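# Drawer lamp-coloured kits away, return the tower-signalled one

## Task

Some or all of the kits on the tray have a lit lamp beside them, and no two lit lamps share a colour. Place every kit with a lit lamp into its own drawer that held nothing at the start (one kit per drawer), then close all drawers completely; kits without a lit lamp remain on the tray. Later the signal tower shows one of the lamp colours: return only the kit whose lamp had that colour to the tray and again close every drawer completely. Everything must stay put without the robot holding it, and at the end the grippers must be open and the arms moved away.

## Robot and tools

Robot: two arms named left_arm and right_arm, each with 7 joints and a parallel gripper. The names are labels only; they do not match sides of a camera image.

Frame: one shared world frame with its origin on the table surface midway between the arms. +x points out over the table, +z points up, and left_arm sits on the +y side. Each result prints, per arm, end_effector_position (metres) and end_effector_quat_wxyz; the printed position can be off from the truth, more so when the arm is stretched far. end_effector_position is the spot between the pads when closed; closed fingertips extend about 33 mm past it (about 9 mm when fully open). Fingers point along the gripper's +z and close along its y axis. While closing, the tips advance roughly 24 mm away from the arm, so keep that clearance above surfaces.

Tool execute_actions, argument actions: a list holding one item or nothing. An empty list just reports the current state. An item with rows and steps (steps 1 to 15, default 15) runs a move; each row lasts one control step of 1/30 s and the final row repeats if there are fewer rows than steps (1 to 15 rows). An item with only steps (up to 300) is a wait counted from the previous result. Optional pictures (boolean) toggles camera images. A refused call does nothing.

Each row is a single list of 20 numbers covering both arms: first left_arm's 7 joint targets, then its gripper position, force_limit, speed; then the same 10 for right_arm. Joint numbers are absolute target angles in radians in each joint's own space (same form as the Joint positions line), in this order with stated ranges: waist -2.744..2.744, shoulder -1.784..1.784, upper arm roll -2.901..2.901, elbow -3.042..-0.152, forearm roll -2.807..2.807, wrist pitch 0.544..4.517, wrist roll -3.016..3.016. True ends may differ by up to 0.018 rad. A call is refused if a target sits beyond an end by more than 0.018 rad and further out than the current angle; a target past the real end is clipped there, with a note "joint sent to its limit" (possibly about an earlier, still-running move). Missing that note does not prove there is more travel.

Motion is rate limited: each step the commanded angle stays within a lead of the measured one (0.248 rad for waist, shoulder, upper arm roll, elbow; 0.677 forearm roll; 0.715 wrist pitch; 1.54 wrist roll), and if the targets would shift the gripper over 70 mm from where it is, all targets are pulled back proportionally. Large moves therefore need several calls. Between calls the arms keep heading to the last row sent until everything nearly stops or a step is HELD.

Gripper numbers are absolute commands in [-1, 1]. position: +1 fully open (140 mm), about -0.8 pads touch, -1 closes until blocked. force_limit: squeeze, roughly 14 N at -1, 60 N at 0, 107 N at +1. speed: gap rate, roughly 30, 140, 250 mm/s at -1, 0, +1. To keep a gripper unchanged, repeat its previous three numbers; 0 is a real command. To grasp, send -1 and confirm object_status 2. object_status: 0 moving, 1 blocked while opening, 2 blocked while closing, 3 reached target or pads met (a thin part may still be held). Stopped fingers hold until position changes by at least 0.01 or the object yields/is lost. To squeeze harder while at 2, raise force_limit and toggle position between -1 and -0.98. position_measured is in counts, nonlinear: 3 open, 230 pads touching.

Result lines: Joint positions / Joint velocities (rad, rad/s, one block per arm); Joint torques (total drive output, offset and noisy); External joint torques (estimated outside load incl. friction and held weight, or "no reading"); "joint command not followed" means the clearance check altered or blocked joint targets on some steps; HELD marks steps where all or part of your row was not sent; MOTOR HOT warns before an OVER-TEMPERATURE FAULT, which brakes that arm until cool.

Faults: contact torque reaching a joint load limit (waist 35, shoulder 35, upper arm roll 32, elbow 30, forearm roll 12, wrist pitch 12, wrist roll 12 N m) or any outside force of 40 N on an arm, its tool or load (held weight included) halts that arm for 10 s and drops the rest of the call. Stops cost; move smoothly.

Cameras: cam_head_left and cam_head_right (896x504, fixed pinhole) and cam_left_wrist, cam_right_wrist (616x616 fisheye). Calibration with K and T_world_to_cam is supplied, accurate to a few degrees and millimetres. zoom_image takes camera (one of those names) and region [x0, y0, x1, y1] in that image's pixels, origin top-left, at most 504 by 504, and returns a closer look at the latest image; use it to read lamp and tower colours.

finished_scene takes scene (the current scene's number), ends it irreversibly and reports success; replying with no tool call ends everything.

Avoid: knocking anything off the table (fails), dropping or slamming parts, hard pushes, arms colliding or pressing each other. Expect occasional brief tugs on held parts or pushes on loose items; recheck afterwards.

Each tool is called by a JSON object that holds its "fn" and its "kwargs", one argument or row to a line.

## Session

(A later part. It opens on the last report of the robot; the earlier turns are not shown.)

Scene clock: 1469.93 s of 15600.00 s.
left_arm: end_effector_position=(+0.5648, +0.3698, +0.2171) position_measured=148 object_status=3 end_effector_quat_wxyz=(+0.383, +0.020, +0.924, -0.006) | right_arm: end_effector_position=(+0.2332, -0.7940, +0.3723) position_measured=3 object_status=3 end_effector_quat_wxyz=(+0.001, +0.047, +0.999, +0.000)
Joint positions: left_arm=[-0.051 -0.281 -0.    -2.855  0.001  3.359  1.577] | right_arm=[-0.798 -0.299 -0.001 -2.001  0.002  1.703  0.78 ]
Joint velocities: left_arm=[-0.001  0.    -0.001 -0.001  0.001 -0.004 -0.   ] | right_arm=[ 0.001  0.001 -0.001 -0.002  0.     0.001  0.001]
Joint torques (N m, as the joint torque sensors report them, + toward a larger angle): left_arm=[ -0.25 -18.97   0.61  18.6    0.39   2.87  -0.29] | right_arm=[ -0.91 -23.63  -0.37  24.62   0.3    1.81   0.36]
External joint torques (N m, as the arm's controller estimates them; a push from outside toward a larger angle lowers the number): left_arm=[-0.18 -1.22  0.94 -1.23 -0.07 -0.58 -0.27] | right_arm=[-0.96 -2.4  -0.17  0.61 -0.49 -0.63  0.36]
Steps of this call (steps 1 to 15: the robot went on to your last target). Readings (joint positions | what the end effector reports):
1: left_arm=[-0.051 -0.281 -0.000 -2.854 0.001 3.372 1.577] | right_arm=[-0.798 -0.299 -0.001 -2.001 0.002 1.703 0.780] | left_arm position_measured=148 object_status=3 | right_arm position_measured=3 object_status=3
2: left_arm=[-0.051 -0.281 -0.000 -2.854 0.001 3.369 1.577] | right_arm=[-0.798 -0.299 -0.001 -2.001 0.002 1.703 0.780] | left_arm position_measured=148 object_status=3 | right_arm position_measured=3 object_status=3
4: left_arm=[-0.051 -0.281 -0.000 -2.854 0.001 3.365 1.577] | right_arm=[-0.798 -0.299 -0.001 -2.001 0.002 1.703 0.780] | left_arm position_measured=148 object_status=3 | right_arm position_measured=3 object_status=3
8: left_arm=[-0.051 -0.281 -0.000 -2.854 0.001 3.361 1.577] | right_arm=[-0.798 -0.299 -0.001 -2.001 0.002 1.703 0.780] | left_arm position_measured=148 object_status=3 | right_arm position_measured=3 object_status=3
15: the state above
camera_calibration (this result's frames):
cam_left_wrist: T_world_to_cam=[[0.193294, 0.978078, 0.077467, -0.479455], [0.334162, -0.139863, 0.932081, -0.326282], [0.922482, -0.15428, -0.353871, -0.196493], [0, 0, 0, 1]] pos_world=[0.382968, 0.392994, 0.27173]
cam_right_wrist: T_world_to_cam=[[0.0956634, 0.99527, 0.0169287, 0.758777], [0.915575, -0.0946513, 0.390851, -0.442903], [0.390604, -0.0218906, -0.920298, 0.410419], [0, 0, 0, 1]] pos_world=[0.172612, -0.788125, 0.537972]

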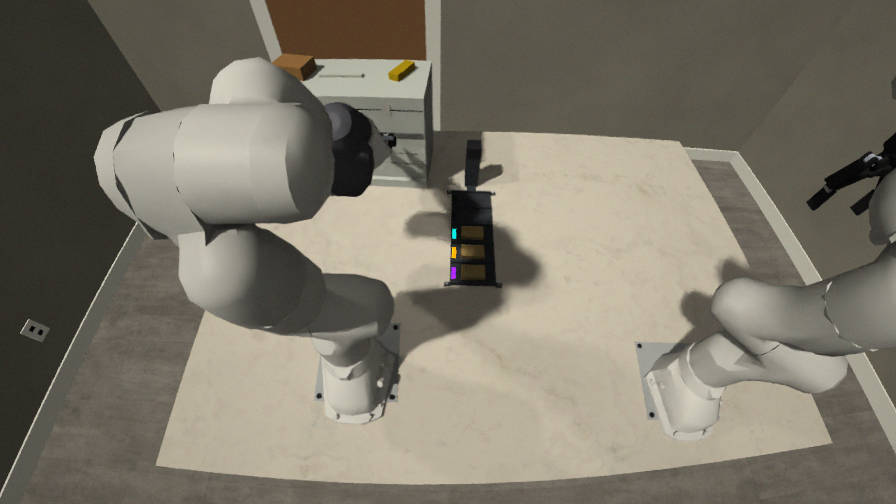

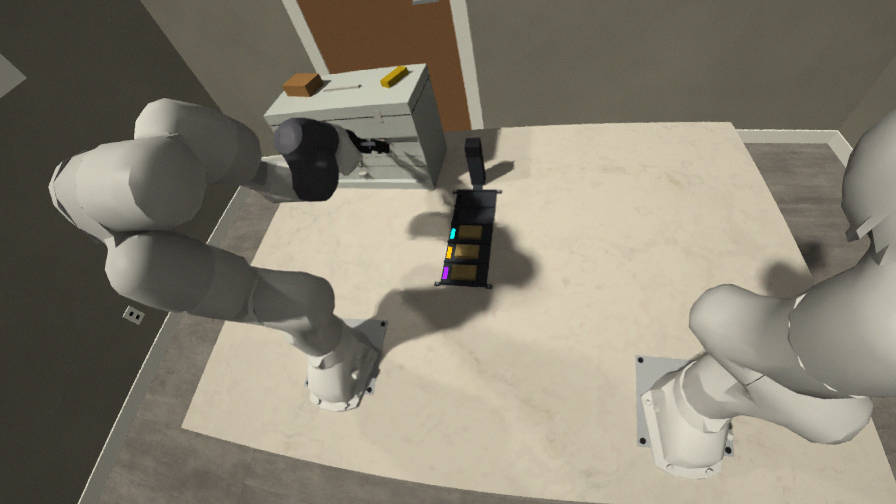

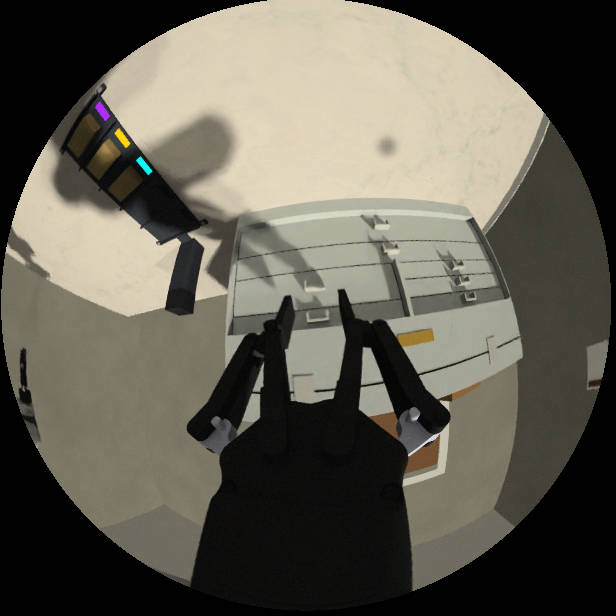

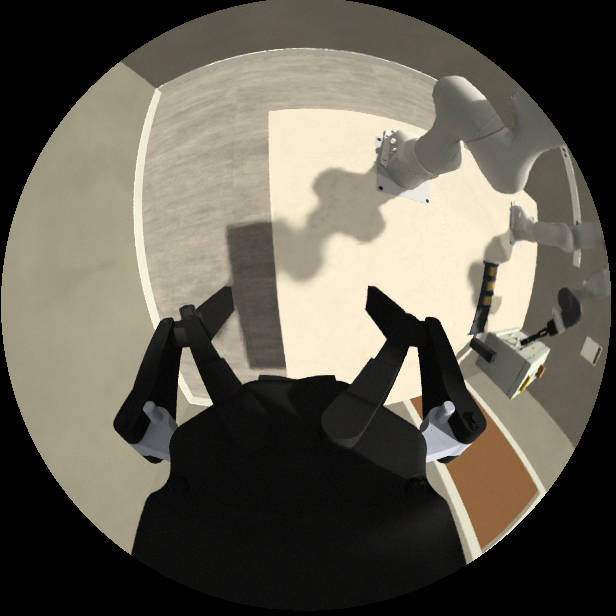

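{"fn": "execute_actions", "kwargs": {
  "actions": [
    {"rows":[[-0.052,-0.268,0,-2.846,0,3.362,1.57,-0.15,-0.3,-0.2,-0.8,-0.3,0,-2.0,0,1.7,0.785,1,0,0],[-0.052,-0.256,0,-2.836,0,3.364,1.57,-0.15,-0.3,-0.2,-0.8,-0.3,0,-2.0,0,1.7,0.785,1,0,0],[-0.052,-0.244,0,-2.826,0,3.366,1.57,-0.15,-0.3,-0.2,-0.8,-0.3,0,-2.0,0,1.7,0.785,1,0,0],[-0.052,-0.233,0,-2.816,0,3.368,1.57,-0.15,-0.3,-0.2,-0.8,-0.3,0,-2.0,0,1.7,0.785,1,0,0],[-0.052,-0.223,0,-2.806,0,3.37,1.57,-0.15,-0.3,-0.2,-0.8,-0.3,0,-2.0,0,1.7,0.785,1,0,0],[-0.052,-0.213,0,-2.797,0,3.371,1.57,-0.15,-0.3,-0.2,-0.8,-0.3,0,-2.0,0,1.7,0.785,1,0,0],[-0.052,-0.204,0,-2.788,0,3.371,1.57,-0.15,-0.3,-0.2,-0.8,-0.3,0,-2.0,0,1.7,0.785,1,0,0]],"steps":15}
  ],
  "pictures": false
}}

{"fn": "execute_actions", "kwargs": {
  "actions": [
    {"rows":[[-0.052,-0.204,0,-2.788,0,3.371,1.57,-1,-0.3,-0.6,-0.8,-0.3,0,-2.0,0,1.7,0.785,1,0,0]],"steps":15}
  ],
  "pictures": false
}}

{"fn": "execute_actions", "kwargs": {
  "actions": [
    {"steps":8}
  ],
  "pictures": false
}}

Scene clock: 1493.27 s of 15600.00 s.
left_arm: end_effector_position=(+0.5857, +0.3690, +0.2132) position_measured=148 object_status=3 end_effector_quat_wxyz=(+0.381, +0.020, +0.924, -0.006) | right_arm: end_effector_position=(+0.2332, -0.7940, +0.3723) position_measured=3 object_status=3 end_effector_quat_wxyz=(+0.001, +0.047, +0.999, +0.000)
Joint positions: left_arm=[-0.051 -0.206 -0.    -2.79   0.001  3.366  1.577] | right_arm=[-0.798 -0.299 -0.001 -2.001  0.002  1.703  0.78 ]
Joint velocities: left_arm=[-0.001  0.005 -0.     0.007  0.     0.007 -0.001] | right_arm=[-0.001  0.001  0.002 -0.     0.002  0.    -0.001]
Joint torques (N m, as the joint torque sensors report them, + toward a larger angle): left_arm=[ -0.7  -18.65   0.52  20.34   0.42   4.08  -0.26] | right_arm=[ -0.95 -23.33  -0.77  25.43   0.25   1.82   0.37]
External joint torques (N m, as the arm's controller estimates them; a push from outside toward a larger angle lowers the number): left_arm=[-0.7   1.59  0.71  0.76 -0.01  0.65 -0.24] | right_arm=[-1.   -1.92 -0.58  1.27 -0.54 -0.64  0.37]
Steps of this call (steps 1 to 15: the robot went on to your last target; steps 16 to 90: nothing new was sent; then 19.83 s passed at rest; steps 91 to 105: all 15 steps of this action). Readings (joint positions | what the end effector reports):
91: left_arm=[-0.051 -0.279 -0.000 -2.853 0.001 3.358 1.577] | right_arm=[-0.798 -0.299 -0.001 -2.001 0.002 1.703 0.780] | left_arm position_measured=148 object_status=3 | right_arm position_measured=3 object_status=3
92: left_arm=[-0.051 -0.273 -0.000 -2.848 0.001 3.359 1.577] | right_arm=[-0.798 -0.299 -0.001 -2.001 0.002 1.703 0.780] | left_arm position_measured=148 object_status=3 | right_arm position_measured=3 object_status=3
94: left_arm=[-0.051 -0.256 -0.000 -2.834 0.001 3.360 1.577] | right_arm=[-0.798 -0.299 -0.001 -2.001 0.002 1.703 0.780] | left_arm position_measured=148 object_status=3 | right_arm position_measured=3 object_status=3
98: left_arm=[-0.051 -0.218 -0.000 -2.802 0.001 3.363 1.577] | right_arm=[-0.798 -0.299 -0.001 -2.001 0.002 1.703 0.780] | left_arm position_measured=148 object_status=3 | right_arm position_measured=3 object_status=3
105: the state above

Scene clock: 1493.77 s of 15600.00 s.
left_arm: end_effector_position=(+0.5861, +0.3684, +0.2136) position_measured=192 object_status=0 end_effector_quat_wxyz=(+0.382, +0.021, +0.924, -0.006) | right_arm: end_effector_position=(+0.2332, -0.7940, +0.3723) position_measured=3 object_status=3 end_effector_quat_wxyz=(+0.001, +0.047, +0.999, +0.000)
Joint positions: left_arm=[-0.052 -0.206 -0.001 -2.79   0.001  3.367  1.577] | right_arm=[-0.798 -0.299 -0.001 -2.001  0.002  1.703  0.78 ]
Joint velocities: left_arm=[-0.001 -0.001  0.001 -0.    -0.    -0.001 -0.002] | right_arm=[-0.001 -0.001  0.     0.001  0.002  0.001  0.001]
Joint torques (N m, as the joint torque sensors report them, + toward a larger angle): left_arm=[ -0.6  -19.1    0.6   20.13   0.43   4.15  -0.22] | right_arm=[ -0.98 -23.59  -0.5   25.27   0.25   1.84   0.34]
External joint torques (N m, as the arm's controller estimates them; a push from outside toward a larger angle lowers the number): left_arm=[-0.6   1.19  0.79  0.43 -0.01  0.7  -0.2 ] | right_arm=[-1.   -2.01 -0.26  1.01 -0.54 -0.63  0.34]
Steps of this call (steps 1 to 15: all 15 steps of this action). Readings (joint positions | what the end effector reports):
1: left_arm=[-0.051 -0.206 -0.000 -2.790 0.001 3.366 1.577] | right_arm=[-0.798 -0.299 -0.001 -2.001 0.002 1.703 0.780] | left_arm position_measured=148 object_status=0 | right_arm position_measured=3 object_status=3
2: left_arm=[-0.051 -0.206 -0.000 -2.790 0.001 3.366 1.577] | right_arm=[-0.798 -0.299 -0.001 -2.001 0.002 1.703 0.780] | left_arm position_measured=152 object_status=0 | right_arm position_measured=3 object_status=3
4: left_arm=[-0.051 -0.206 -0.000 -2.790 0.001 3.366 1.577] | right_arm=[-0.798 -0.299 -0.001 -2.001 0.002 1.703 0.780] | left_arm position_measured=160 object_status=0 | right_arm position_measured=3 object_status=3
8: left_arm=[-0.051 -0.206 -0.000 -2.790 0.001 3.367 1.577] | right_arm=[-0.798 -0.299 -0.001 -2.001 0.002 1.703 0.780] | left_arm position_measured=176 object_status=0 | right_arm position_measured=3 object_status=3
15: the state above

Scene clock: 1494.03 s of 15600.00 s.
left_arm: end_effector_position=(+0.5861, +0.3684, +0.2136) position_measured=192 object_status=2 end_effector_quat_wxyz=(+0.382, +0.021, +0.924, -0.006) | right_arm: end_effector_position=(+0.2332, -0.7940, +0.3723) position_measured=3 object_status=3 end_effector_quat_wxyz=(+0.001, +0.047, +0.999, +0.000)
Joint positions: left_arm=[-0.052 -0.206 -0.001 -2.79   0.001  3.367  1.576] | right_arm=[-0.798 -0.299 -0.001 -2.001  0.002  1.703  0.78 ]
Joint velocities: left_arm=[-0.    -0.001  0.001  0.002 -0.     0.001  0.   ] | right_arm=[-0.    -0.     0.001 -0.001  0.001 -0.001 -0.003]
Joint torques (N m, as the joint torque sensors report them, + toward a larger angle): left_arm=[ -1.01 -18.37   0.53  20.28   0.42   4.18  -0.17] | right_arm=[ -0.81 -23.36  -0.62  25.27   0.31   1.84   0.36]
External joint torques (N m, as the arm's controller estimates them; a push from outside toward a larger angle lowers the number): left_arm=[-1.05  1.91  0.67  0.56 -0.01  0.72 -0.15] | right_arm=[-0.81 -1.94 -0.36  1.13 -0.48 -0.61  0.36]
Steps of this call (steps 1 to 8: the robot went on to your last target). Readings (joint positions | what the end effector reports):
1: left_arm=[-0.052 -0.206 -0.001 -2.790 0.001 3.367 1.577] | right_arm=[-0.798 -0.299 -0.001 -2.001 0.002 1.703 0.780] | left_arm position_measured=192 object_status=0 | right_arm position_measured=3 object_status=3
2: left_arm=[-0.052 -0.206 -0.001 -2.790 0.001 3.367 1.577] | right_arm=[-0.798 -0.299 -0.001 -2.001 0.002 1.703 0.780] | left_arm position_measured=192 object_status=0 | right_arm position_measured=3 object_status=3
4: left_arm=[-0.052 -0.206 -0.001 -2.790 0.001 3.367 1.576] | right_arm=[-0.798 -0.299 -0.001 -2.001 0.002 1.703 0.780] | left_arm position_measured=192 object_status=2 | right_arm position_measured=3 object_status=3
8: the state above

{"fn": "execute_actions", "kwargs": {
  "actions": [
    {"rows":[[-0.052,-0.222,0,-2.806,0,3.368,1.57,-1,-0.3,-0.6,-0.8,-0.3,0,-2.0,0,1.7,0.785,1,0,0],[-0.052,-0.238,0,-2.822,0,3.368,1.57,-1,-0.3,-0.6,-0.8,-0.3,0,-2.0,0,1.7,0.785,1,0,0],[-0.052,-0.254,0,-2.838,0,3.368,1.57,-1,-0.3,-0.6,-0.8,-0.3,0,-2.0,0,1.7,0.785,1,0,0],[-0.052,-0.27,0,-2.854,0,3.368,1.57,-1,-0.3,-0.6,-0.8,-0.3,0,-2.0,0,1.7,0.785,1,0,0],[-0.051,-0.287,0,-2.87,0,3.368,1.57,-1,-0.3,-0.6,-0.8,-0.3,0,-2.0,0,1.7,0.785,1,0,0],[-0.051,-0.304,0,-2.887,0,3.368,1.57,-1,-0.3,-0.6,-0.8,-0.3,0,-2.0,0,1.7,0.785,1,0,0],[-0.051,-0.321,0,-2.903,0,3.367,1.57,-1,-0.3,-0.6,-0.8,-0.3,0,-2.0,0,1.7,0.785,1,0,0],[-0.05,-0.34,0,-2.92,0,3.364,1.57,-1,-0.3,-0.6,-0.8,-0.3,0,-2.0,0,1.7,0.785,1,0,0],[-0.05,-0.36,0,-2.938,0,3.361,1.57,-1,-0.3,-0.6,-0.8,-0.3,0,-2.0,0,1.7,0.785,1,0,0],[-0.049,-0.38,0,-2.955,0,3.358,1.57,-1,-0.3,-0.6,-0.8,-0.3,0,-2.0,0,1.7,0.785,1,0,0],[-0.049,-0.401,0,-2.972,0,3.354,1.57,-1,-0.3,-0.6,-0.8,-0.3,0,-2.0,0,1.7,0.785,1,0,0],[-0.048,-0.422,0,-2.99,0,3.35,1.57,-1,-0.3,-0.6,-0.8,-0.3,0,-2.0,0,1.7,0.785,1,0,0],[-0.048,-0.443,0,-3.007,0,3.346,1.57,-1,-0.3,-0.6,-0.8,-0.3,0,-2.0,0,1.7,0.785,1,0,0],[-0.047,-0.465,0,-3.025,0,3.343,1.57,-1,-0.3,-0.6,-0.8,-0.3,0,-2.0,0,1.7,0.785,1,0,0]],"steps":15}
  ],
  "pictures": false
}}

{"fn": "execute_actions", "kwargs": {
  "actions": [
    {"steps":15}
  ]
}}

Scene clock: 1515.83 s of 15600.00 s.
left_arm: end_effector_position=(+0.5173, +0.3722, +0.2145) position_measured=192 object_status=2 end_effector_quat_wxyz=(+0.384, +0.020, +0.923, -0.006) | right_arm: end_effector_position=(+0.2332, -0.7940, +0.3724) position_measured=3 object_status=3 end_effector_quat_wxyz=(+0.001, +0.047, +0.999, +0.000)
Joint positions: left_arm=[-0.05  -0.434 -0.    -3.001  0.001  3.354  1.576] | right_arm=[-0.798 -0.299 -0.001 -2.001  0.002  1.703  0.78 ]
Joint velocities: left_arm=[ 0.001 -0.407  0.    -0.335 -0.001 -0.056  0.   ] | right_arm=[-0.001 -0.     0.     0.     0.001 -0.001 -0.001]
Joint torques (N m, as the joint torque sensors report them, + toward a larger angle): left_arm=[ -0.05 -11.11   0.44  20.15   0.37   3.24  -0.24] | right_arm=[ -0.59 -23.4   -0.46  24.82   0.26   1.79   0.42]
External joint torques (N m, as the arm's controller estimates them; a push from outside toward a larger angle lowers the number): left_arm=[ 0.15 -2.3   1.05 -2.04 -0.21 -0.15 -0.22] | right_arm=[-0.67 -1.93 -0.3   0.66 -0.54 -0.66  0.42]
Steps of this call (steps 1 to 15: the robot went on to your last target; steps 16 to 90: nothing new was sent; then 18.30 s passed at rest; steps 91 to 105: all 15 steps of this action). Readings (joint positions | what the end effector reports):
91: left_arm=[-0.052 -0.209 -0.001 -2.793 0.001 3.367 1.576] | right_arm=[-0.798 -0.299 -0.001 -2.001 0.002 1.703 0.780] | left_arm position_measured=192 object_status=2 | right_arm position_measured=3 object_status=3
92: left_arm=[-0.052 -0.216 -0.001 -2.800 0.001 3.367 1.576] | right_arm=[-0.798 -0.299 -0.001 -2.001 0.002 1.703 0.780] | left_arm position_measured=192 object_status=2 | right_arm position_measured=3 object_status=3
94: left_arm=[-0.052 -0.240 -0.000 -2.823 0.001 3.367 1.576] | right_arm=[-0.798 -0.299 -0.001 -2.001 0.002 1.703 0.780] | left_arm position_measured=192 object_status=2 | right_arm position_measured=3 object_status=3
98: left_arm=[-0.051 -0.301 -0.000 -2.884 0.001 3.367 1.576] | right_arm=[-0.798 -0.299 -0.001 -2.001 0.002 1.703 0.780] | left_arm position_measured=192 object_status=2 | right_arm position_measured=3 object_status=3
105: the state above

Scene clock: 1516.33 s of 15600.00 s.
left_arm: end_effector_position=(+0.5100, +0.3725, +0.2146) position_measured=192 object_status=2 end_effector_quat_wxyz=(+0.384, +0.020, +0.923, -0.006) | right_arm: end_effector_position=(+0.2332, -0.7940, +0.3724) position_measured=3 object_status=3 end_effector_quat_wxyz=(+0.001, +0.047, +0.999, +0.000)
Joint positions: left_arm=[-0.05  -0.463 -0.    -3.023  0.001  3.348  1.576] | right_arm=[-0.798 -0.299 -0.001 -2.001  0.002  1.703  0.78 ]
Joint velocities: left_arm=[ 0.001  0.001 -0.     0.001  0.    -0.002 -0.   ] | right_arm=[ 0.001 -0.     0.     0.     0.001 -0.001  0.001]
Joint torques (N m, as the joint torque sensors report them, + toward a larger angle): left_arm=[  0.78 -12.61   0.01  17.95   0.41   2.83  -0.21] | right_arm=[ -0.61 -23.67  -0.71  25.02   0.31   1.85   0.34]
External joint torques (N m, as the arm's controller estimates them; a push from outside toward a larger angle lowers the number): left_arm=[ 0.75 -1.1   0.4  -2.03 -0.03 -0.6  -0.19] | right_arm=[-0.65 -2.23 -0.5   0.87 -0.48 -0.6   0.34]
Steps of this call (steps 1 to 15: the robot went on to your last target). Readings (joint positions | what the end effector reports):
1: left_arm=[-0.050 -0.445 -0.000 -3.010 0.001 3.353 1.576] | right_arm=[-0.798 -0.299 -0.001 -2.001 0.002 1.703 0.780] | left_arm position_measured=192 object_status=2 | right_arm position_measured=3 object_status=3
2: left_arm=[-0.050 -0.451 -0.000 -3.015 0.001 3.352 1.576] | right_arm=[-0.798 -0.299 -0.001 -2.001 0.002 1.703 0.780] | left_arm position_measured=192 object_status=2 | right_arm position_measured=3 object_status=3
4: left_arm=[-0.050 -0.458 -0.000 -3.020 0.001 3.350 1.576] | right_arm=[-0.798 -0.299 -0.001 -2.001 0.002 1.703 0.780] | left_arm position_measured=192 object_status=2 | right_arm position_measured=3 object_status=3
8: left_arm=[-0.050 -0.462 -0.000 -3.022 0.001 3.349 1.576] | right_arm=[-0.798 -0.299 -0.001 -2.001 0.002 1.703 0.780] | left_arm position_measured=192 object_status=2 | right_arm position_measured=3 object_status=3
15: the state above
camera_calibration (this result's frames):
cam_left_wrist: T_world_to_cam=[[0.191495, 0.978427, 0.0775317, -0.470571], [0.332347, -0.138967, 0.932863, -0.304848], [0.923513, -0.152871, -0.351788, -0.147999], [0, 0, 0, 1]] pos_world=[0.328106, 0.395431, 0.268801]
cam_right_wrist: T_world_to_cam=[[0.095664, 0.99527, 0.0169243, 0.758778], [0.915574, -0.0946501, 0.390853, -0.442904], [0.390606, -0.0218952, -0.920298, 0.410418], [0, 0, 0, 1]] pos_world=[0.172612, -0.788123, 0.537975]

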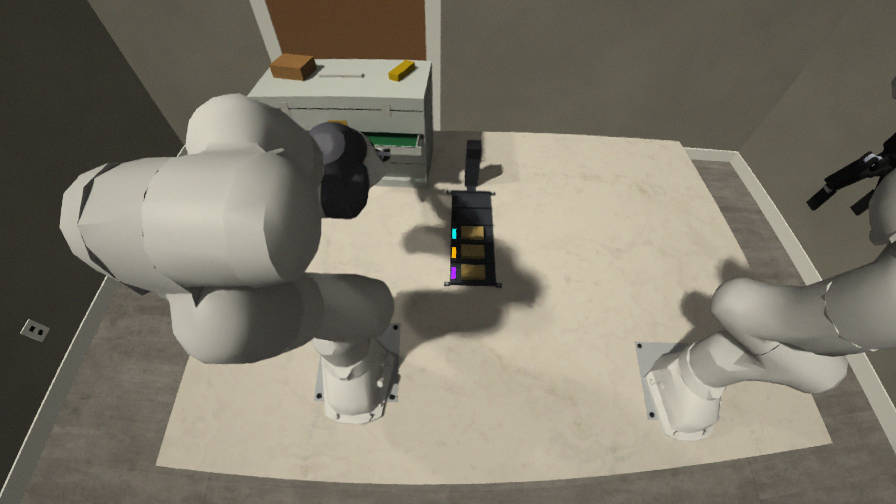

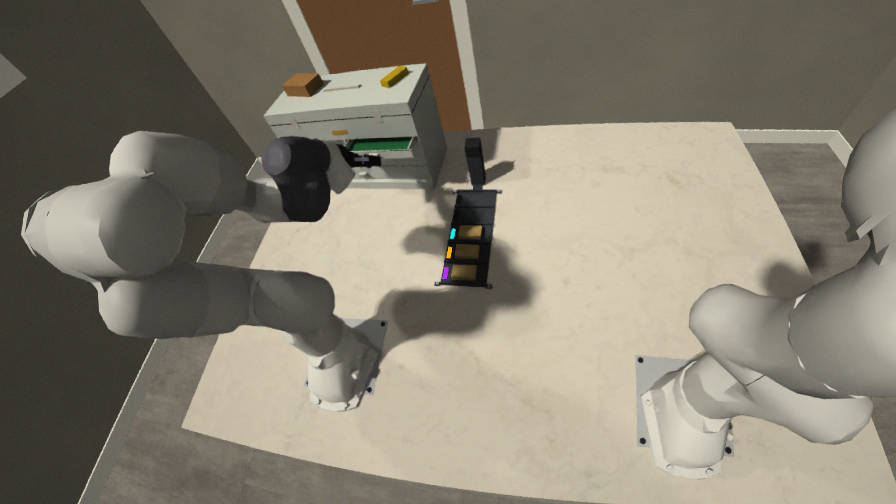

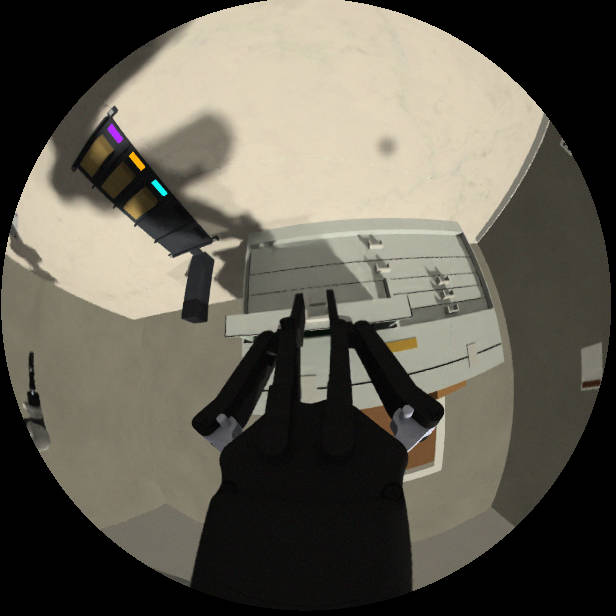

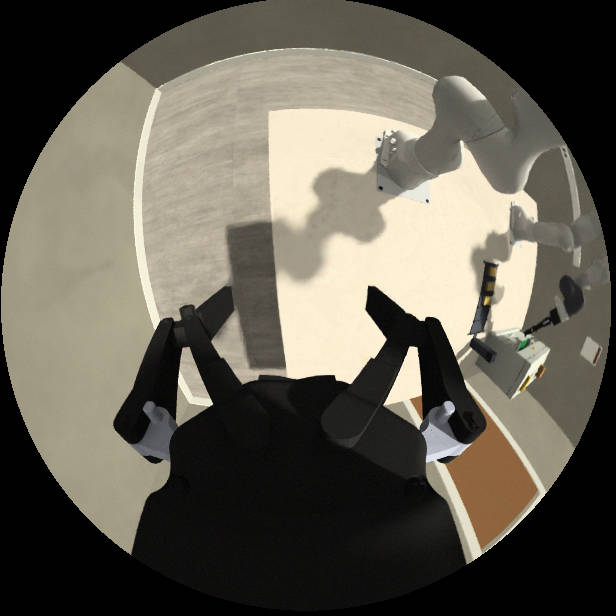

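{"fn": "execute_actions", "kwargs": {
  "actions": [
    {"rows":[[-0.047,-0.465,0,-3.025,0,3.343,1.57,-0.15,-0.3,-0.2,-0.8,-0.3,0,-2.0,0,1.7,0.785,1,0,0]],"steps":9}
  ],
  "pictures": false
}}

{"fn": "execute_actions", "kwargs": {
  "actions": [
    {"rows":[[-0.047,-0.48,0,-3.025,0,3.25,1.57,-0.15,-0.3,-0.2,-0.8,-0.3,0,-2.0,0,1.7,0.785,1,0,0],[-0.047,-0.5,0,-3.025,0,3.15,1.57,-0.15,-0.3,-0.2,-0.8,-0.3,0,-2.0,0,1.7,0.785,1,0,0],[-0.047,-0.52,0,-3.025,0,3.05,1.57,-0.15,-0.3,-0.2,-0.8,-0.3,0,-2.0,0,1.7,0.785,1,0,0],[-0.047,-0.54,0,-3.02,0,2.95,1.57,-0.15,-0.3,-0.2,-0.8,-0.3,0,-2.0,0,1.7,0.785,1,0,0],[-0.047,-0.56,0,-3.01,0,2.85,1.57,-0.15,-0.3,-0.2,-0.8,-0.3,0,-2.0,0,1.7,0.785,1,0,0],[-0.047,-0.569,0,-3.0,0,2.75,1.57,-0.15,-0.3,-0.2,-0.8,-0.3,0,-2.0,0,1.7,0.785,1,0,0],[-0.047,-0.569,0,-2.98,0,2.69,1.57,-0.15,-0.3,-0.2,-0.8,-0.3,0,-2.0,0,1.7,0.785,1,0,0],[-0.047,-0.569,0,-2.96,0,2.69,1.57,-0.15,-0.3,-0.2,-0.8,-0.3,0,-2.0,0,1.7,0.785,1,0,0],[-0.047,-0.569,0,-2.94,0,2.69,1.57,-0.15,-0.3,-0.2,-0.8,-0.3,0,-2.0,0,1.7,0.785,1,0,0],[-0.047,-0.569,0,-2.92,0,2.69,1.57,-0.15,-0.3,-0.2,-0.8,-0.3,0,-2.0,0,1.7,0.785,1,0,0]],"steps":15}
  ],
  "pictures": false
}}

{"fn": "execute_actions", "kwargs": {
  "actions": [
    {"rows":[[-0.047,-0.569,0,-2.9,0,2.69,1.57,-0.15,-0.3,-0.2,-0.8,-0.3,0,-2.0,0,1.7,0.785,1,0,0],[-0.047,-0.569,0,-2.9,0,2.69,1.57,-0.15,-0.3,-0.2,-0.8,-0.3,0,-2.0,0,1.7,0.785,1,0,0],[-0.047,-0.569,0,-2.88,0,2.69,1.57,-0.15,-0.3,-0.2,-0.8,-0.3,0,-2.0,0,1.7,0.785,1,0,0],[-0.047,-0.569,0,-2.86,0,2.69,1.57,-0.15,-0.3,-0.2,-0.8,-0.3,0,-2.0,0,1.7,0.785,1,0,0],[-0.047,-0.569,0,-2.84,0,2.69,1.57,-0.15,-0.3,-0.2,-0.8,-0.3,0,-2.0,0,1.7,0.785,1,0,0],[-0.047,-0.569,0,-2.82,0,2.69,1.57,-0.15,-0.3,-0.2,-0.8,-0.3,0,-2.0,0,1.7,0.785,1,0,0],[-0.047,-0.569,0,-2.81,0,2.69,1.57,-0.15,-0.3,-0.2,-0.8,-0.3,0,-2.0,0,1.7,0.785,1,0,0]],"steps":15}
  ],
  "pictures": false
}}

Scene clock: 1564.67 s of 15600.00 s.
left_arm: end_effector_position=(+0.5097, +0.3726, +0.2142) position_measured=148 object_status=0 end_effector_quat_wxyz=(+0.383, +0.019, +0.923, -0.006) | right_arm: end_effector_position=(+0.2332, -0.7940, +0.3724) position_measured=3 object_status=3 end_effector_quat_wxyz=(+0.001, +0.047, +0.999, +0.000)
Joint positions: left_arm=[-0.05  -0.463 -0.    -3.023  0.001  3.347  1.576] | right_arm=[-0.798 -0.299 -0.001 -2.001  0.002  1.703  0.78 ]
Joint velocities: left_arm=[-0.    -0.001 -0.001  0.     0.     0.002 -0.   ] | right_arm=[-0.     0.     0.001  0.001  0.001 -0.001 -0.   ]
Joint torques (N m, as the joint torque sensors report them, + toward a larger angle): left_arm=[  0.69 -12.23   0.29  18.02   0.43   2.96  -0.12] | right_arm=[ -0.75 -23.15  -0.79  25.12   0.28   1.79   0.43]
External joint torques (N m, as the arm's controller estimates them; a push from outside toward a larger angle lowers the number): left_arm=[ 0.71 -0.6   0.72 -2.04 -0.02 -0.5  -0.1 ] | right_arm=[-0.76 -1.69 -0.56  0.93 -0.51 -0.66  0.43]
Steps of this call (steps 1 to 15: the robot went on to your last target; steps 16 to 90: nothing new was sent; then 45.03 s passed at rest; steps 91 to 99: all 9 steps of this action). Readings (joint positions | what the end effector reports):
91: left_arm=[-0.050 -0.463 -0.000 -3.023 0.001 3.348 1.576] | right_arm=[-0.798 -0.299 -0.001 -2.001 0.002 1.703 0.780] | left_arm position_measured=192 object_status=0 | right_arm position_measured=3 object_status=3
92: left_arm=[-0.050 -0.463 -0.000 -3.023 0.001 3.347 1.576] | right_arm=[-0.798 -0.299 -0.001 -2.001 0.002 1.703 0.780] | left_arm position_measured=191 object_status=0 | right_arm position_measured=3 object_status=3
94: left_arm=[-0.050 -0.463 -0.000 -3.023 0.001 3.347 1.576] | right_arm=[-0.798 -0.299 -0.001 -2.001 0.002 1.703 0.780] | left_arm position_measured=174 object_status=0 | right_arm position_measured=3 object_status=3
98: left_arm=[-0.050 -0.463 -0.000 -3.023 0.001 3.347 1.576] | right_arm=[-0.798 -0.299 -0.001 -2.001 0.002 1.703 0.780] | left_arm position_measured=149 object_status=0 | right_arm position_measured=3 object_status=3
99: the state above

Scene clock: 1565.17 s of 15600.00 s.
left_arm: end_effector_position=(+0.4474, +0.3750, +0.1741) position_measured=148 object_status=3 end_effector_quat_wxyz=(+0.205, +0.021, +0.979, -0.003) | right_arm: end_effector_position=(+0.2332, -0.7940, +0.3724) position_measured=3 object_status=3 end_effector_quat_wxyz=(+0.001, +0.047, +0.999, +0.000)
Joint positions: left_arm=[-0.05  -0.568 -0.    -2.924  0.001  2.768  1.576] | right_arm=[-0.798 -0.299 -0.001 -2.001  0.002  1.703  0.78 ]
Joint velocities: left_arm=[ 0.002 -0.003  0.     0.044  0.    -0.441  0.001] | right_arm=[ 0.001 -0.001  0.001 -0.001 -0.    -0.001 -0.001]
Joint torques (N m, as the joint torque sensors report them, + toward a larger angle): left_arm=[  0.58 -10.16   0.92  22.28   0.56   2.47  -0.21] | right_arm=[ -0.74 -23.66  -0.68  24.77   0.27   1.79   0.35]
External joint torques (N m, as the arm's controller estimates them; a push from outside toward a larger angle lowers the number): left_arm=[ 0.51 -0.51  1.36  0.93  0.   -0.65 -0.2 ] | right_arm=[-0.87 -2.07 -0.58  0.53 -0.53 -0.67  0.35]
Steps of this call (steps 1 to 15: all 15 steps of this action). Readings (joint positions | what the end effector reports):
1: left_arm=[-0.050 -0.467 -0.000 -3.023 0.001 3.332 1.576] | right_arm=[-0.798 -0.299 -0.001 -2.001 0.002 1.703 0.780] | left_arm position_measured=148 object_status=0 | right_arm position_measured=3 object_status=3
2: left_arm=[-0.050 -0.475 -0.000 -3.024 0.001 3.302 1.576] | right_arm=[-0.798 -0.299 -0.001 -2.001 0.002 1.703 0.780] | left_arm position_measured=148 object_status=0 | right_arm position_measured=3 object_status=3
4: left_arm=[-0.050 -0.503 -0.000 -3.023 0.001 3.209 1.576] | right_arm=[-0.798 -0.299 -0.001 -2.001 0.002 1.703 0.780] | left_arm position_measured=148 object_status=0 | right_arm position_measured=3 object_status=3
8: left_arm=[-0.050 -0.547 -0.000 -2.997 0.001 2.987 1.576] | right_arm=[-0.798 -0.299 -0.001 -2.001 0.002 1.703 0.780] | left_arm position_measured=148 object_status=3 | right_arm position_measured=3 object_status=3
15: the state above

Scene clock: 1565.67 s of 15600.00 s.
left_arm: end_effector_position=(+0.4802, +0.3738, +0.2223) position_measured=148 object_status=3 end_effector_quat_wxyz=(+0.226, +0.020, +0.974, -0.003) | right_arm: end_effector_position=(+0.2332, -0.7940, +0.3724) position_measured=3 object_status=3 end_effector_quat_wxyz=(+0.001, +0.047, +0.999, +0.000)
Joint positions: left_arm=[-0.05  -0.569 -0.    -2.812  0.001  2.699  1.576] | right_arm=[-0.798 -0.299 -0.001 -2.001  0.002  1.703  0.78 ]
Joint velocities: left_arm=[-0.003  0.    -0.    -0.001  0.001 -0.028  0.001] | right_arm=[ 0.001  0.     0.    -0.001  0.001 -0.    -0.   ]
Joint torques (N m, as the joint torque sensors report them, + toward a larger angle): left_arm=[  1.52 -11.27   0.    24.12   0.61   2.73  -0.22] | right_arm=[ -0.56 -23.54  -0.61  25.22   0.27   1.78   0.36]
External joint torques (N m, as the arm's controller estimates them; a push from outside toward a larger angle lowers the number): left_arm=[ 1.6   0.12  0.57  0.73 -0.04 -0.51 -0.21] | right_arm=[-0.62 -2.18 -0.41  1.09 -0.53 -0.67  0.36]
Steps of this call (steps 1 to 15: all 15 steps of this action). Readings (joint positions | what the end effector reports):
1: left_arm=[-0.050 -0.567 -0.000 -2.920 0.001 2.754 1.576] | right_arm=[-0.798 -0.299 -0.001 -2.001 0.002 1.703 0.780] | left_arm position_measured=148 object_status=3 | right_arm position_measured=3 object_status=3
2: left_arm=[-0.050 -0.567 -0.000 -2.914 0.001 2.743 1.576] | right_arm=[-0.798 -0.299 -0.001 -2.001 0.002 1.703 0.780] | left_arm position_measured=148 object_status=3 | right_arm position_measured=3 object_status=3
4: left_arm=[-0.050 -0.567 -0.000 -2.894 0.001 2.725 1.576] | right_arm=[-0.798 -0.299 -0.001 -2.001 0.002 1.703 0.780] | left_arm position_measured=148 object_status=3 | right_arm position_measured=3 object_status=3
8: left_arm=[-0.050 -0.568 -0.000 -2.831 0.001 2.709 1.576] | right_arm=[-0.798 -0.299 -0.001 -2.001 0.002 1.703 0.780] | left_arm position_measured=148 object_status=3 | right_arm position_measured=3 object_status=3
15: the state above

{"fn": "execute_actions", "kwargs": {
  "actions": [
    {"rows":[[-0.048,-0.548,0,-2.796,0,2.7,1.57,-0.15,-0.3,-0.2,-0.8,-0.3,0,-2.0,0,1.7,0.785,1,0,0],[-0.048,-0.527,0,-2.78,0,2.705,1.57,-0.15,-0.3,-0.2,-0.8,-0.3,0,-2.0,0,1.7,0.785,1,0,0],[-0.048,-0.506,0,-2.764,0,2.71,1.57,-0.15,-0.3,-0.2,-0.8,-0.3,0,-2.0,0,1.7,0.785,1,0,0],[-0.048,-0.485,0,-2.748,0,2.715,1.57,-0.15,-0.3,-0.2,-0.8,-0.3,0,-2.0,0,1.7,0.785,1,0,0],[-0.048,-0.464,0,-2.732,0,2.72,1.57,-0.15,-0.3,-0.2,-0.8,-0.3,0,-2.0,0,1.7,0.785,1,0,0],[-0.048,-0.443,0,-2.716,0,2.725,1.57,-0.15,-0.3,-0.2,-0.8,-0.3,0,-2.0,0,1.7,0.785,1,0,0],[-0.048,-0.423,0,-2.7,0,2.729,1.57,-0.15,-0.3,-0.2,-0.8,-0.3,0,-2.0,0,1.7,0.785,1,0,0]],"steps":15}
  ],
  "pictures": false
}}

{"fn": "execute_actions", "kwargs": {
  "actions": [
    {"rows":[[-0.048,-0.423,0,-2.7,0,2.729,1.57,-1,-0.3,-0.6,-0.8,-0.3,0,-2.0,0,1.7,0.785,1,0,0]],"steps":15}
  ],
  "pictures": false
}}

{"fn": "execute_actions", "kwargs": {
  "actions": [
    {"steps":8}
  ],
  "pictures": false
}}

Scene clock: 1578.13 s of 15600.00 s.
left_arm: end_effector_position=(+0.5164, +0.3725, +0.2188) position_measured=148 object_status=3 end_effector_quat_wxyz=(+0.221, +0.020, +0.975, -0.003) | right_arm: end_effector_position=(+0.2332, -0.7940, +0.3724) position_measured=3 object_status=3 end_effector_quat_wxyz=(+0.001, +0.047, +0.999, +0.000)
Joint positions: left_arm=[-0.05  -0.426 -0.    -2.703  0.001  2.722  1.576] | right_arm=[-0.798 -0.299 -0.001 -2.001  0.002  1.703  0.78 ]
Joint velocities: left_arm=[ 0.001  0.008  0.     0.015  0.001  0.02  -0.   ] | right_arm=[ 0.    -0.002 -0.002 -0.001  0.    -0.001 -0.001]
Joint torques (N m, as the joint torque sensors report them, + toward a larger angle): left_arm=[  0.28 -14.61   0.1   23.87   0.58   4.07  -0.27] | right_arm=[ -0.66 -23.1   -0.85  25.01   0.29   1.87   0.37]
External joint torques (N m, as the arm's controller estimates them; a push from outside toward a larger angle lowers the number): left_arm=[ 0.19  1.47  0.38  0.85 -0.03  0.86 -0.26] | right_arm=[-0.6  -1.58 -0.52  0.84 -0.5  -0.58  0.37]
Steps of this call (steps 1 to 15: the robot went on to your last target; steps 16 to 90: nothing new was sent; then 8.97 s passed at rest; steps 91 to 105: all 15 steps of this action). Readings (joint positions | what the end effector reports):
91: left_arm=[-0.050 -0.565 -0.000 -2.808 0.001 2.694 1.576] | right_arm=[-0.798 -0.299 -0.001 -2.001 0.002 1.703 0.780] | left_arm position_measured=148 object_status=3 | right_arm position_measured=3 object_status=3
92: left_arm=[-0.050 -0.556 -0.000 -2.800 0.001 2.695 1.576] | right_arm=[-0.798 -0.299 -0.001 -2.001 0.002 1.703 0.780] | left_arm position_measured=148 object_status=3 | right_arm position_measured=3 object_status=3
94: left_arm=[-0.050 -0.525 -0.000 -2.777 0.001 2.699 1.576] | right_arm=[-0.798 -0.299 -0.001 -2.001 0.002 1.703 0.780] | left_arm position_measured=148 object_status=3 | right_arm position_measured=3 object_status=3
98: left_arm=[-0.050 -0.451 -0.000 -2.722 0.001 2.712 1.576] | right_arm=[-0.798 -0.299 -0.001 -2.001 0.002 1.703 0.780] | left_arm position_measured=148 object_status=3 | right_arm position_measured=3 object_status=3
105: the state above

Scene clock: 1578.63 s of 15600.00 s.
left_arm: end_effector_position=(+0.5176, +0.3713, +0.2199) position_measured=192 object_status=0 end_effector_quat_wxyz=(+0.222, +0.022, +0.975, -0.003) | right_arm: end_effector_position=(+0.2332, -0.7940, +0.3724) position_measured=3 object_status=3 end_effector_quat_wxyz=(+0.001, +0.047, +0.999, +0.000)
Joint positions: left_arm=[-0.051 -0.425 -0.002 -2.701  0.001  2.724  1.576] | right_arm=[-0.798 -0.299 -0.001 -2.001  0.002  1.703  0.78 ]
Joint velocities: left_arm=[ 0.    -0.    -0.001  0.001  0.001  0.001 -0.001] | right_arm=[ 0.002 -0.    -0.     0.    -0.001  0.    -0.002]
Joint torques (N m, as the joint torque sensors report them, + toward a larger angle): left_arm=[  1.21 -14.16   1.56  23.56   0.76   4.13  -0.21] | right_arm=[ -0.83 -23.53  -0.19  25.1    0.29   1.82   0.36]
External joint torques (N m, as the arm's controller estimates them; a push from outside toward a larger angle lowers the number): left_arm=[ 1.18  1.96  1.9   0.33  0.13  0.87 -0.19] | right_arm=[-0.88 -2.07  0.    0.91 -0.5  -0.64  0.36]
Steps of this call (steps 1 to 15: all 15 steps of this action). Readings (joint positions | what the end effector reports):
1: left_arm=[-0.050 -0.426 -0.000 -2.702 0.001 2.722 1.576] | right_arm=[-0.798 -0.299 -0.001 -2.001 0.002 1.703 0.780] | left_arm position_measured=148 object_status=0 | right_arm position_measured=3 object_status=3
2: left_arm=[-0.050 -0.425 -0.000 -2.702 0.001 2.723 1.576] | right_arm=[-0.798 -0.299 -0.001 -2.001 0.002 1.703 0.780] | left_arm position_measured=152 object_status=0 | right_arm position_measured=3 object_status=3
4: left_arm=[-0.050 -0.425 -0.000 -2.702 0.001 2.723 1.576] | right_arm=[-0.798 -0.299 -0.001 -2.001 0.002 1.703 0.780] | left_arm position_measured=160 object_status=0 | right_arm position_measured=3 object_status=3
8: left_arm=[-0.050 -0.425 -0.000 -2.702 0.001 2.724 1.576] | right_arm=[-0.798 -0.299 -0.001 -2.001 0.002 1.703 0.780] | left_arm position_measured=176 object_status=0 | right_arm position_measured=3 object_status=3
15: the state above

Scene clock: 1578.90 s of 15600.00 s.
left_arm: end_effector_position=(+0.5176, +0.3713, +0.2199) position_measured=192 object_status=2 end_effector_quat_wxyz=(+0.222, +0.022, +0.975, -0.003) | right_arm: end_effector_position=(+0.2332, -0.7940, +0.3724) position_measured=3 object_status=3 end_effector_quat_wxyz=(+0.001, +0.047, +0.999, +0.000)
Joint positions: left_arm=[-0.051 -0.425 -0.002 -2.701  0.001  2.724  1.576] | right_arm=[-0.798 -0.299 -0.001 -2.001  0.002  1.703  0.78 ]
Joint velocities: left_arm=[ 0.     0.001  0.     0.001  0.001  0.    -0.   ] | right_arm=[-0.     0.001  0.001 -0.    -0.001 -0.    -0.   ]
Joint torques (N m, as the joint torque sensors report them, + toward a larger angle): left_arm=[  0.89 -14.49   1.14  23.43   0.61   4.1   -0.25] | right_arm=[ -1.07 -23.4   -0.77  25.06   0.24   1.8    0.37]
External joint torques (N m, as the arm's controller estimates them; a push from outside toward a larger angle lowers the number): left_arm=[ 0.92  1.5   1.54  0.27 -0.01  0.87 -0.24] | right_arm=[-1.16 -2.06 -0.62  0.96 -0.56 -0.65  0.37]
Steps of this call (steps 1 to 8: the robot went on to your last target). Readings (joint positions | what the end effector reports):
1: left_arm=[-0.051 -0.425 -0.002 -2.701 0.001 2.724 1.576] | right_arm=[-0.798 -0.299 -0.001 -2.001 0.002 1.703 0.780] | left_arm position_measured=192 object_status=0 | right_arm position_measured=3 object_status=3
2: left_arm=[-0.051 -0.425 -0.002 -2.701 0.001 2.724 1.576] | right_arm=[-0.798 -0.299 -0.001 -2.001 0.002 1.703 0.780] | left_arm position_measured=192 object_status=0 | right_arm position_measured=3 object_status=3
4: left_arm=[-0.051 -0.425 -0.002 -2.701 0.001 2.724 1.576] | right_arm=[-0.798 -0.299 -0.001 -2.001 0.002 1.703 0.780] | left_arm position_measured=192 object_status=2 | right_arm position_measured=3 object_status=3
8: the state above

{"fn": "execute_actions", "kwargs": {
  "actions": [
    {"rows":[[-0.05,-0.44,0,-2.712,0,2.72,1.57,-1,-0.3,-0.6,-0.8,-0.3,0,-2.0,0,1.7,0.785,1,0,0],[-0.05,-0.456,0,-2.724,0,2.717,1.57,-1,-0.3,-0.6,-0.8,-0.3,0,-2.0,0,1.7,0.785,1,0,0],[-0.05,-0.472,0,-2.737,0,2.713,1.57,-1,-0.3,-0.6,-0.8,-0.3,0,-2.0,0,1.7,0.785,1,0,0],[-0.05,-0.488,0,-2.749,0,2.71,1.57,-1,-0.3,-0.6,-0.8,-0.3,0,-2.0,0,1.7,0.785,1,0,0],[-0.05,-0.504,0,-2.762,0,2.706,1.57,-1,-0.3,-0.6,-0.8,-0.3,0,-2.0,0,1.7,0.785,1,0,0],[-0.05,-0.52,0,-2.774,0,2.702,1.57,-1,-0.3,-0.6,-0.8,-0.3,0,-2.0,0,1.7,0.785,1,0,0],[-0.05,-0.536,0,-2.787,0,2.698,1.57,-1,-0.3,-0.6,-0.8,-0.3,0,-2.0,0,1.7,0.785,1,0,0],[-0.05,-0.552,0,-2.8,0,2.694,1.57,-1,-0.3,-0.6,-0.8,-0.3,0,-2.0,0,1.7,0.785,1,0,0],[-0.05,-0.569,0,-2.812,0,2.69,1.57,-1,-0.3,-0.6,-0.8,-0.3,0,-2.0,0,1.7,0.785,1,0,0]],"steps":15}
  ],
  "pictures": false
}}

{"fn": "execute_actions", "kwargs": {
  "actions": [
    {"rows":[[-0.05,-0.569,0,-2.812,0,2.69,1.57,0.3,0,-0.2,-0.8,-0.3,0,-2.0,0,1.7,0.785,1,0,0]],"steps":12}
  ]
}}

Scene clock: 1604.03 s of 15600.00 s.
left_arm: end_effector_position=(+0.4799, +0.3731, +0.2204) position_measured=192 object_status=2 end_effector_quat_wxyz=(+0.224, +0.021, +0.974, -0.003) | right_arm: end_effector_position=(+0.2332, -0.7940, +0.3724) position_measured=3 object_status=3 end_effector_quat_wxyz=(+0.001, +0.047, +0.999, +0.000)
Joint positions: left_arm=[-0.051 -0.564 -0.001 -2.81   0.001  2.697  1.576] | right_arm=[-0.798 -0.299 -0.001 -2.001  0.002  1.703  0.78 ]
Joint velocities: left_arm=[-0.001 -0.03   0.001 -0.017 -0.    -0.019  0.   ] | right_arm=[ 0.001  0.     0.    -0.001 -0.001  0.001 -0.001]
Joint torques (N m, as the joint torque sensors report them, + toward a larger angle): left_arm=[ -0.35 -13.74   1.23  22.64   0.67   2.73  -0.23] | right_arm=[ -0.76 -23.57  -0.7   24.82   0.28   1.83   0.35]
External joint torques (N m, as the arm's controller estimates them; a push from outside toward a larger angle lowers the number): left_arm=[-0.39 -2.52  1.66 -0.87  0.02 -0.51 -0.22] | right_arm=[-0.76 -2.12 -0.44  0.62 -0.51 -0.63  0.35]
Steps of this call (steps 1 to 15: the robot went on to your last target; steps 16 to 90: nothing new was sent; then 21.63 s passed at rest; steps 91 to 105: all 15 steps of this action). Readings (joint positions | what the end effector reports):
91: left_arm=[-0.051 -0.428 -0.002 -2.703 0.001 2.724 1.576] | right_arm=[-0.798 -0.299 -0.001 -2.001 0.002 1.703 0.780] | left_arm position_measured=192 object_status=2 | right_arm position_measured=3 object_status=3
92: left_arm=[-0.051 -0.434 -0.002 -2.709 0.001 2.724 1.576] | right_arm=[-0.798 -0.299 -0.001 -2.001 0.002 1.703 0.780] | left_arm position_measured=192 object_status=2 | right_arm position_measured=3 object_status=3
94: left_arm=[-0.051 -0.456 -0.002 -2.727 0.001 2.721 1.576] | right_arm=[-0.798 -0.299 -0.001 -2.001 0.002 1.703 0.780] | left_arm position_measured=192 object_status=2 | right_arm position_measured=3 object_status=3
98: left_arm=[-0.051 -0.515 -0.001 -2.774 0.001 2.711 1.576] | right_arm=[-0.798 -0.299 -0.001 -2.001 0.002 1.703 0.780] | left_arm position_measured=192 object_status=2 | right_arm position_measured=3 object_status=3
105: the state above

Scene clock: 1604.43 s of 15600.00 s.
left_arm: end_effector_position=(+0.4791, +0.3731, +0.2206) position_measured=123 object_status=0 end_effector_quat_wxyz=(+0.223, +0.021, +0.974, -0.003) | right_arm: end_effector_position=(+0.2332, -0.7940, +0.3724) position_measured=3 object_status=3 end_effector_quat_wxyz=(+0.001, +0.047, +0.999, +0.000)
Joint positions: left_arm=[-0.051 -0.567 -0.001 -2.811  0.001  2.694  1.576] | right_arm=[-0.798 -0.299 -0.001 -2.001  0.002  1.703  0.78 ]
Joint velocities: left_arm=[ 0.    -0.     0.001 -0.001  0.    -0.002 -0.   ] | right_arm=[-0.    -0.001  0.001  0.     0.001 -0.     0.001]
Joint torques (N m, as the joint torque sensors report them, + toward a larger angle): left_arm=[  0.05 -12.15   0.65  22.43   0.7    2.73  -0.21] | right_arm=[ -0.88 -23.2   -0.73  25.03   0.26   1.86   0.42]
External joint torques (N m, as the arm's controller estimates them; a push from outside toward a larger angle lowers the number): left_arm=[ 0.   -0.68  1.09 -0.98  0.06 -0.5  -0.19] | right_arm=[-0.83 -1.61 -0.41  0.79 -0.53 -0.6   0.42]
Steps of this call (steps 1 to 12: all 12 steps of this action). Readings (joint positions | what the end effector reports):
1: left_arm=[-0.051 -0.565 -0.001 -2.810 0.001 2.697 1.576] | right_arm=[-0.798 -0.299 -0.001 -2.001 0.002 1.703 0.780] | left_arm position_measured=192 object_status=0 | right_arm position_measured=3 object_status=3
2: left_arm=[-0.051 -0.565 -0.001 -2.811 0.001 2.696 1.576] | right_arm=[-0.798 -0.299 -0.001 -2.001 0.002 1.703 0.780] | left_arm position_measured=191 object_status=0 | right_arm position_measured=3 object_status=3
4: left_arm=[-0.051 -0.566 -0.001 -2.811 0.001 2.695 1.576] | right_arm=[-0.798 -0.299 -0.001 -2.001 0.002 1.703 0.780] | left_arm position_measured=174 object_status=0 | right_arm position_measured=3 object_status=3
8: left_arm=[-0.051 -0.567 -0.001 -2.811 0.001 2.695 1.576] | right_arm=[-0.798 -0.299 -0.001 -2.001 0.002 1.703 0.780] | left_arm position_measured=148 object_status=0 | right_arm position_measured=3 object_status=3
12: the state above
camera_calibration (this result's frames):
cam_left_wrist: T_world_to_cam=[[0.209094, 0.977646, 0.0220919, -0.461652], [0.62145, -0.150287, 0.768904, -0.3982], [0.755036, -0.147044, -0.638982, 0.0246813], [0, 0, 0, 1]] pos_world=[0.325354, 0.395117, 0.332147]
cam_right_wrist: T_world_to_cam=[[0.0956649, 0.99527, 0.0169166, 0.75878], [0.915572, -0.0946478, 0.390857, -0.442907], [0.390609, -0.0219029, -0.920296, 0.410416], [0, 0, 0, 1]] pos_world=[0.172612, -0.788121, 0.537981]

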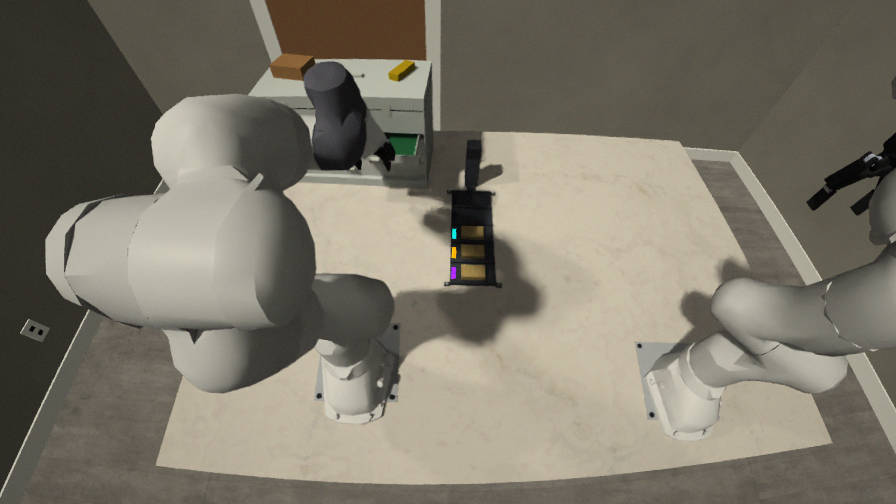

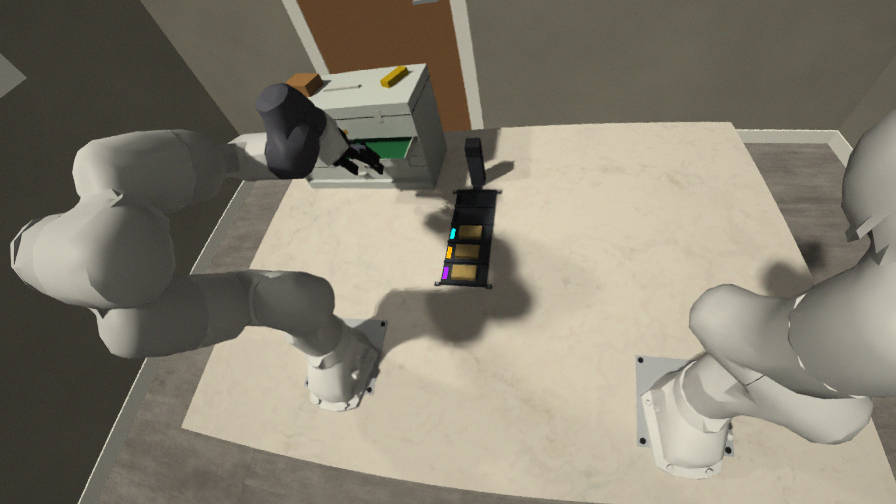

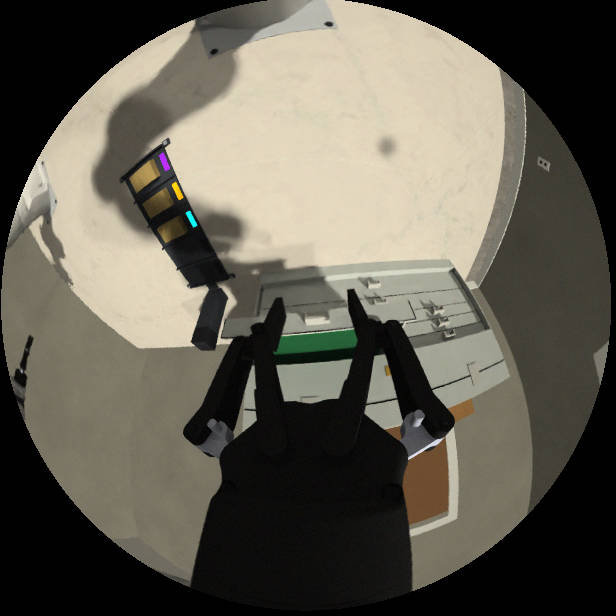

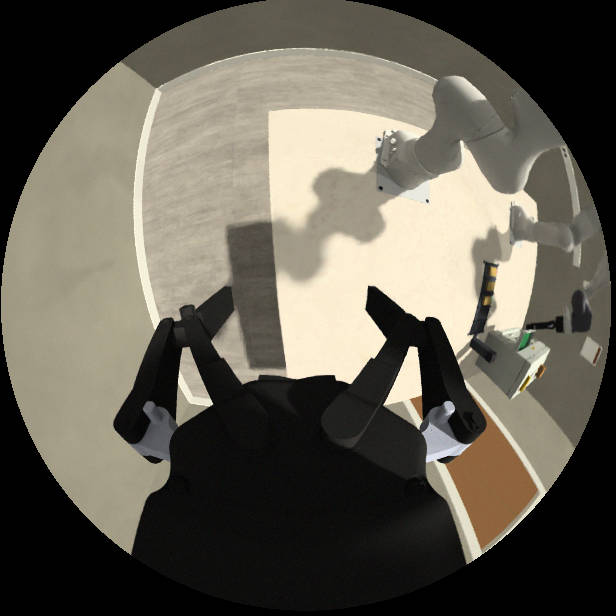

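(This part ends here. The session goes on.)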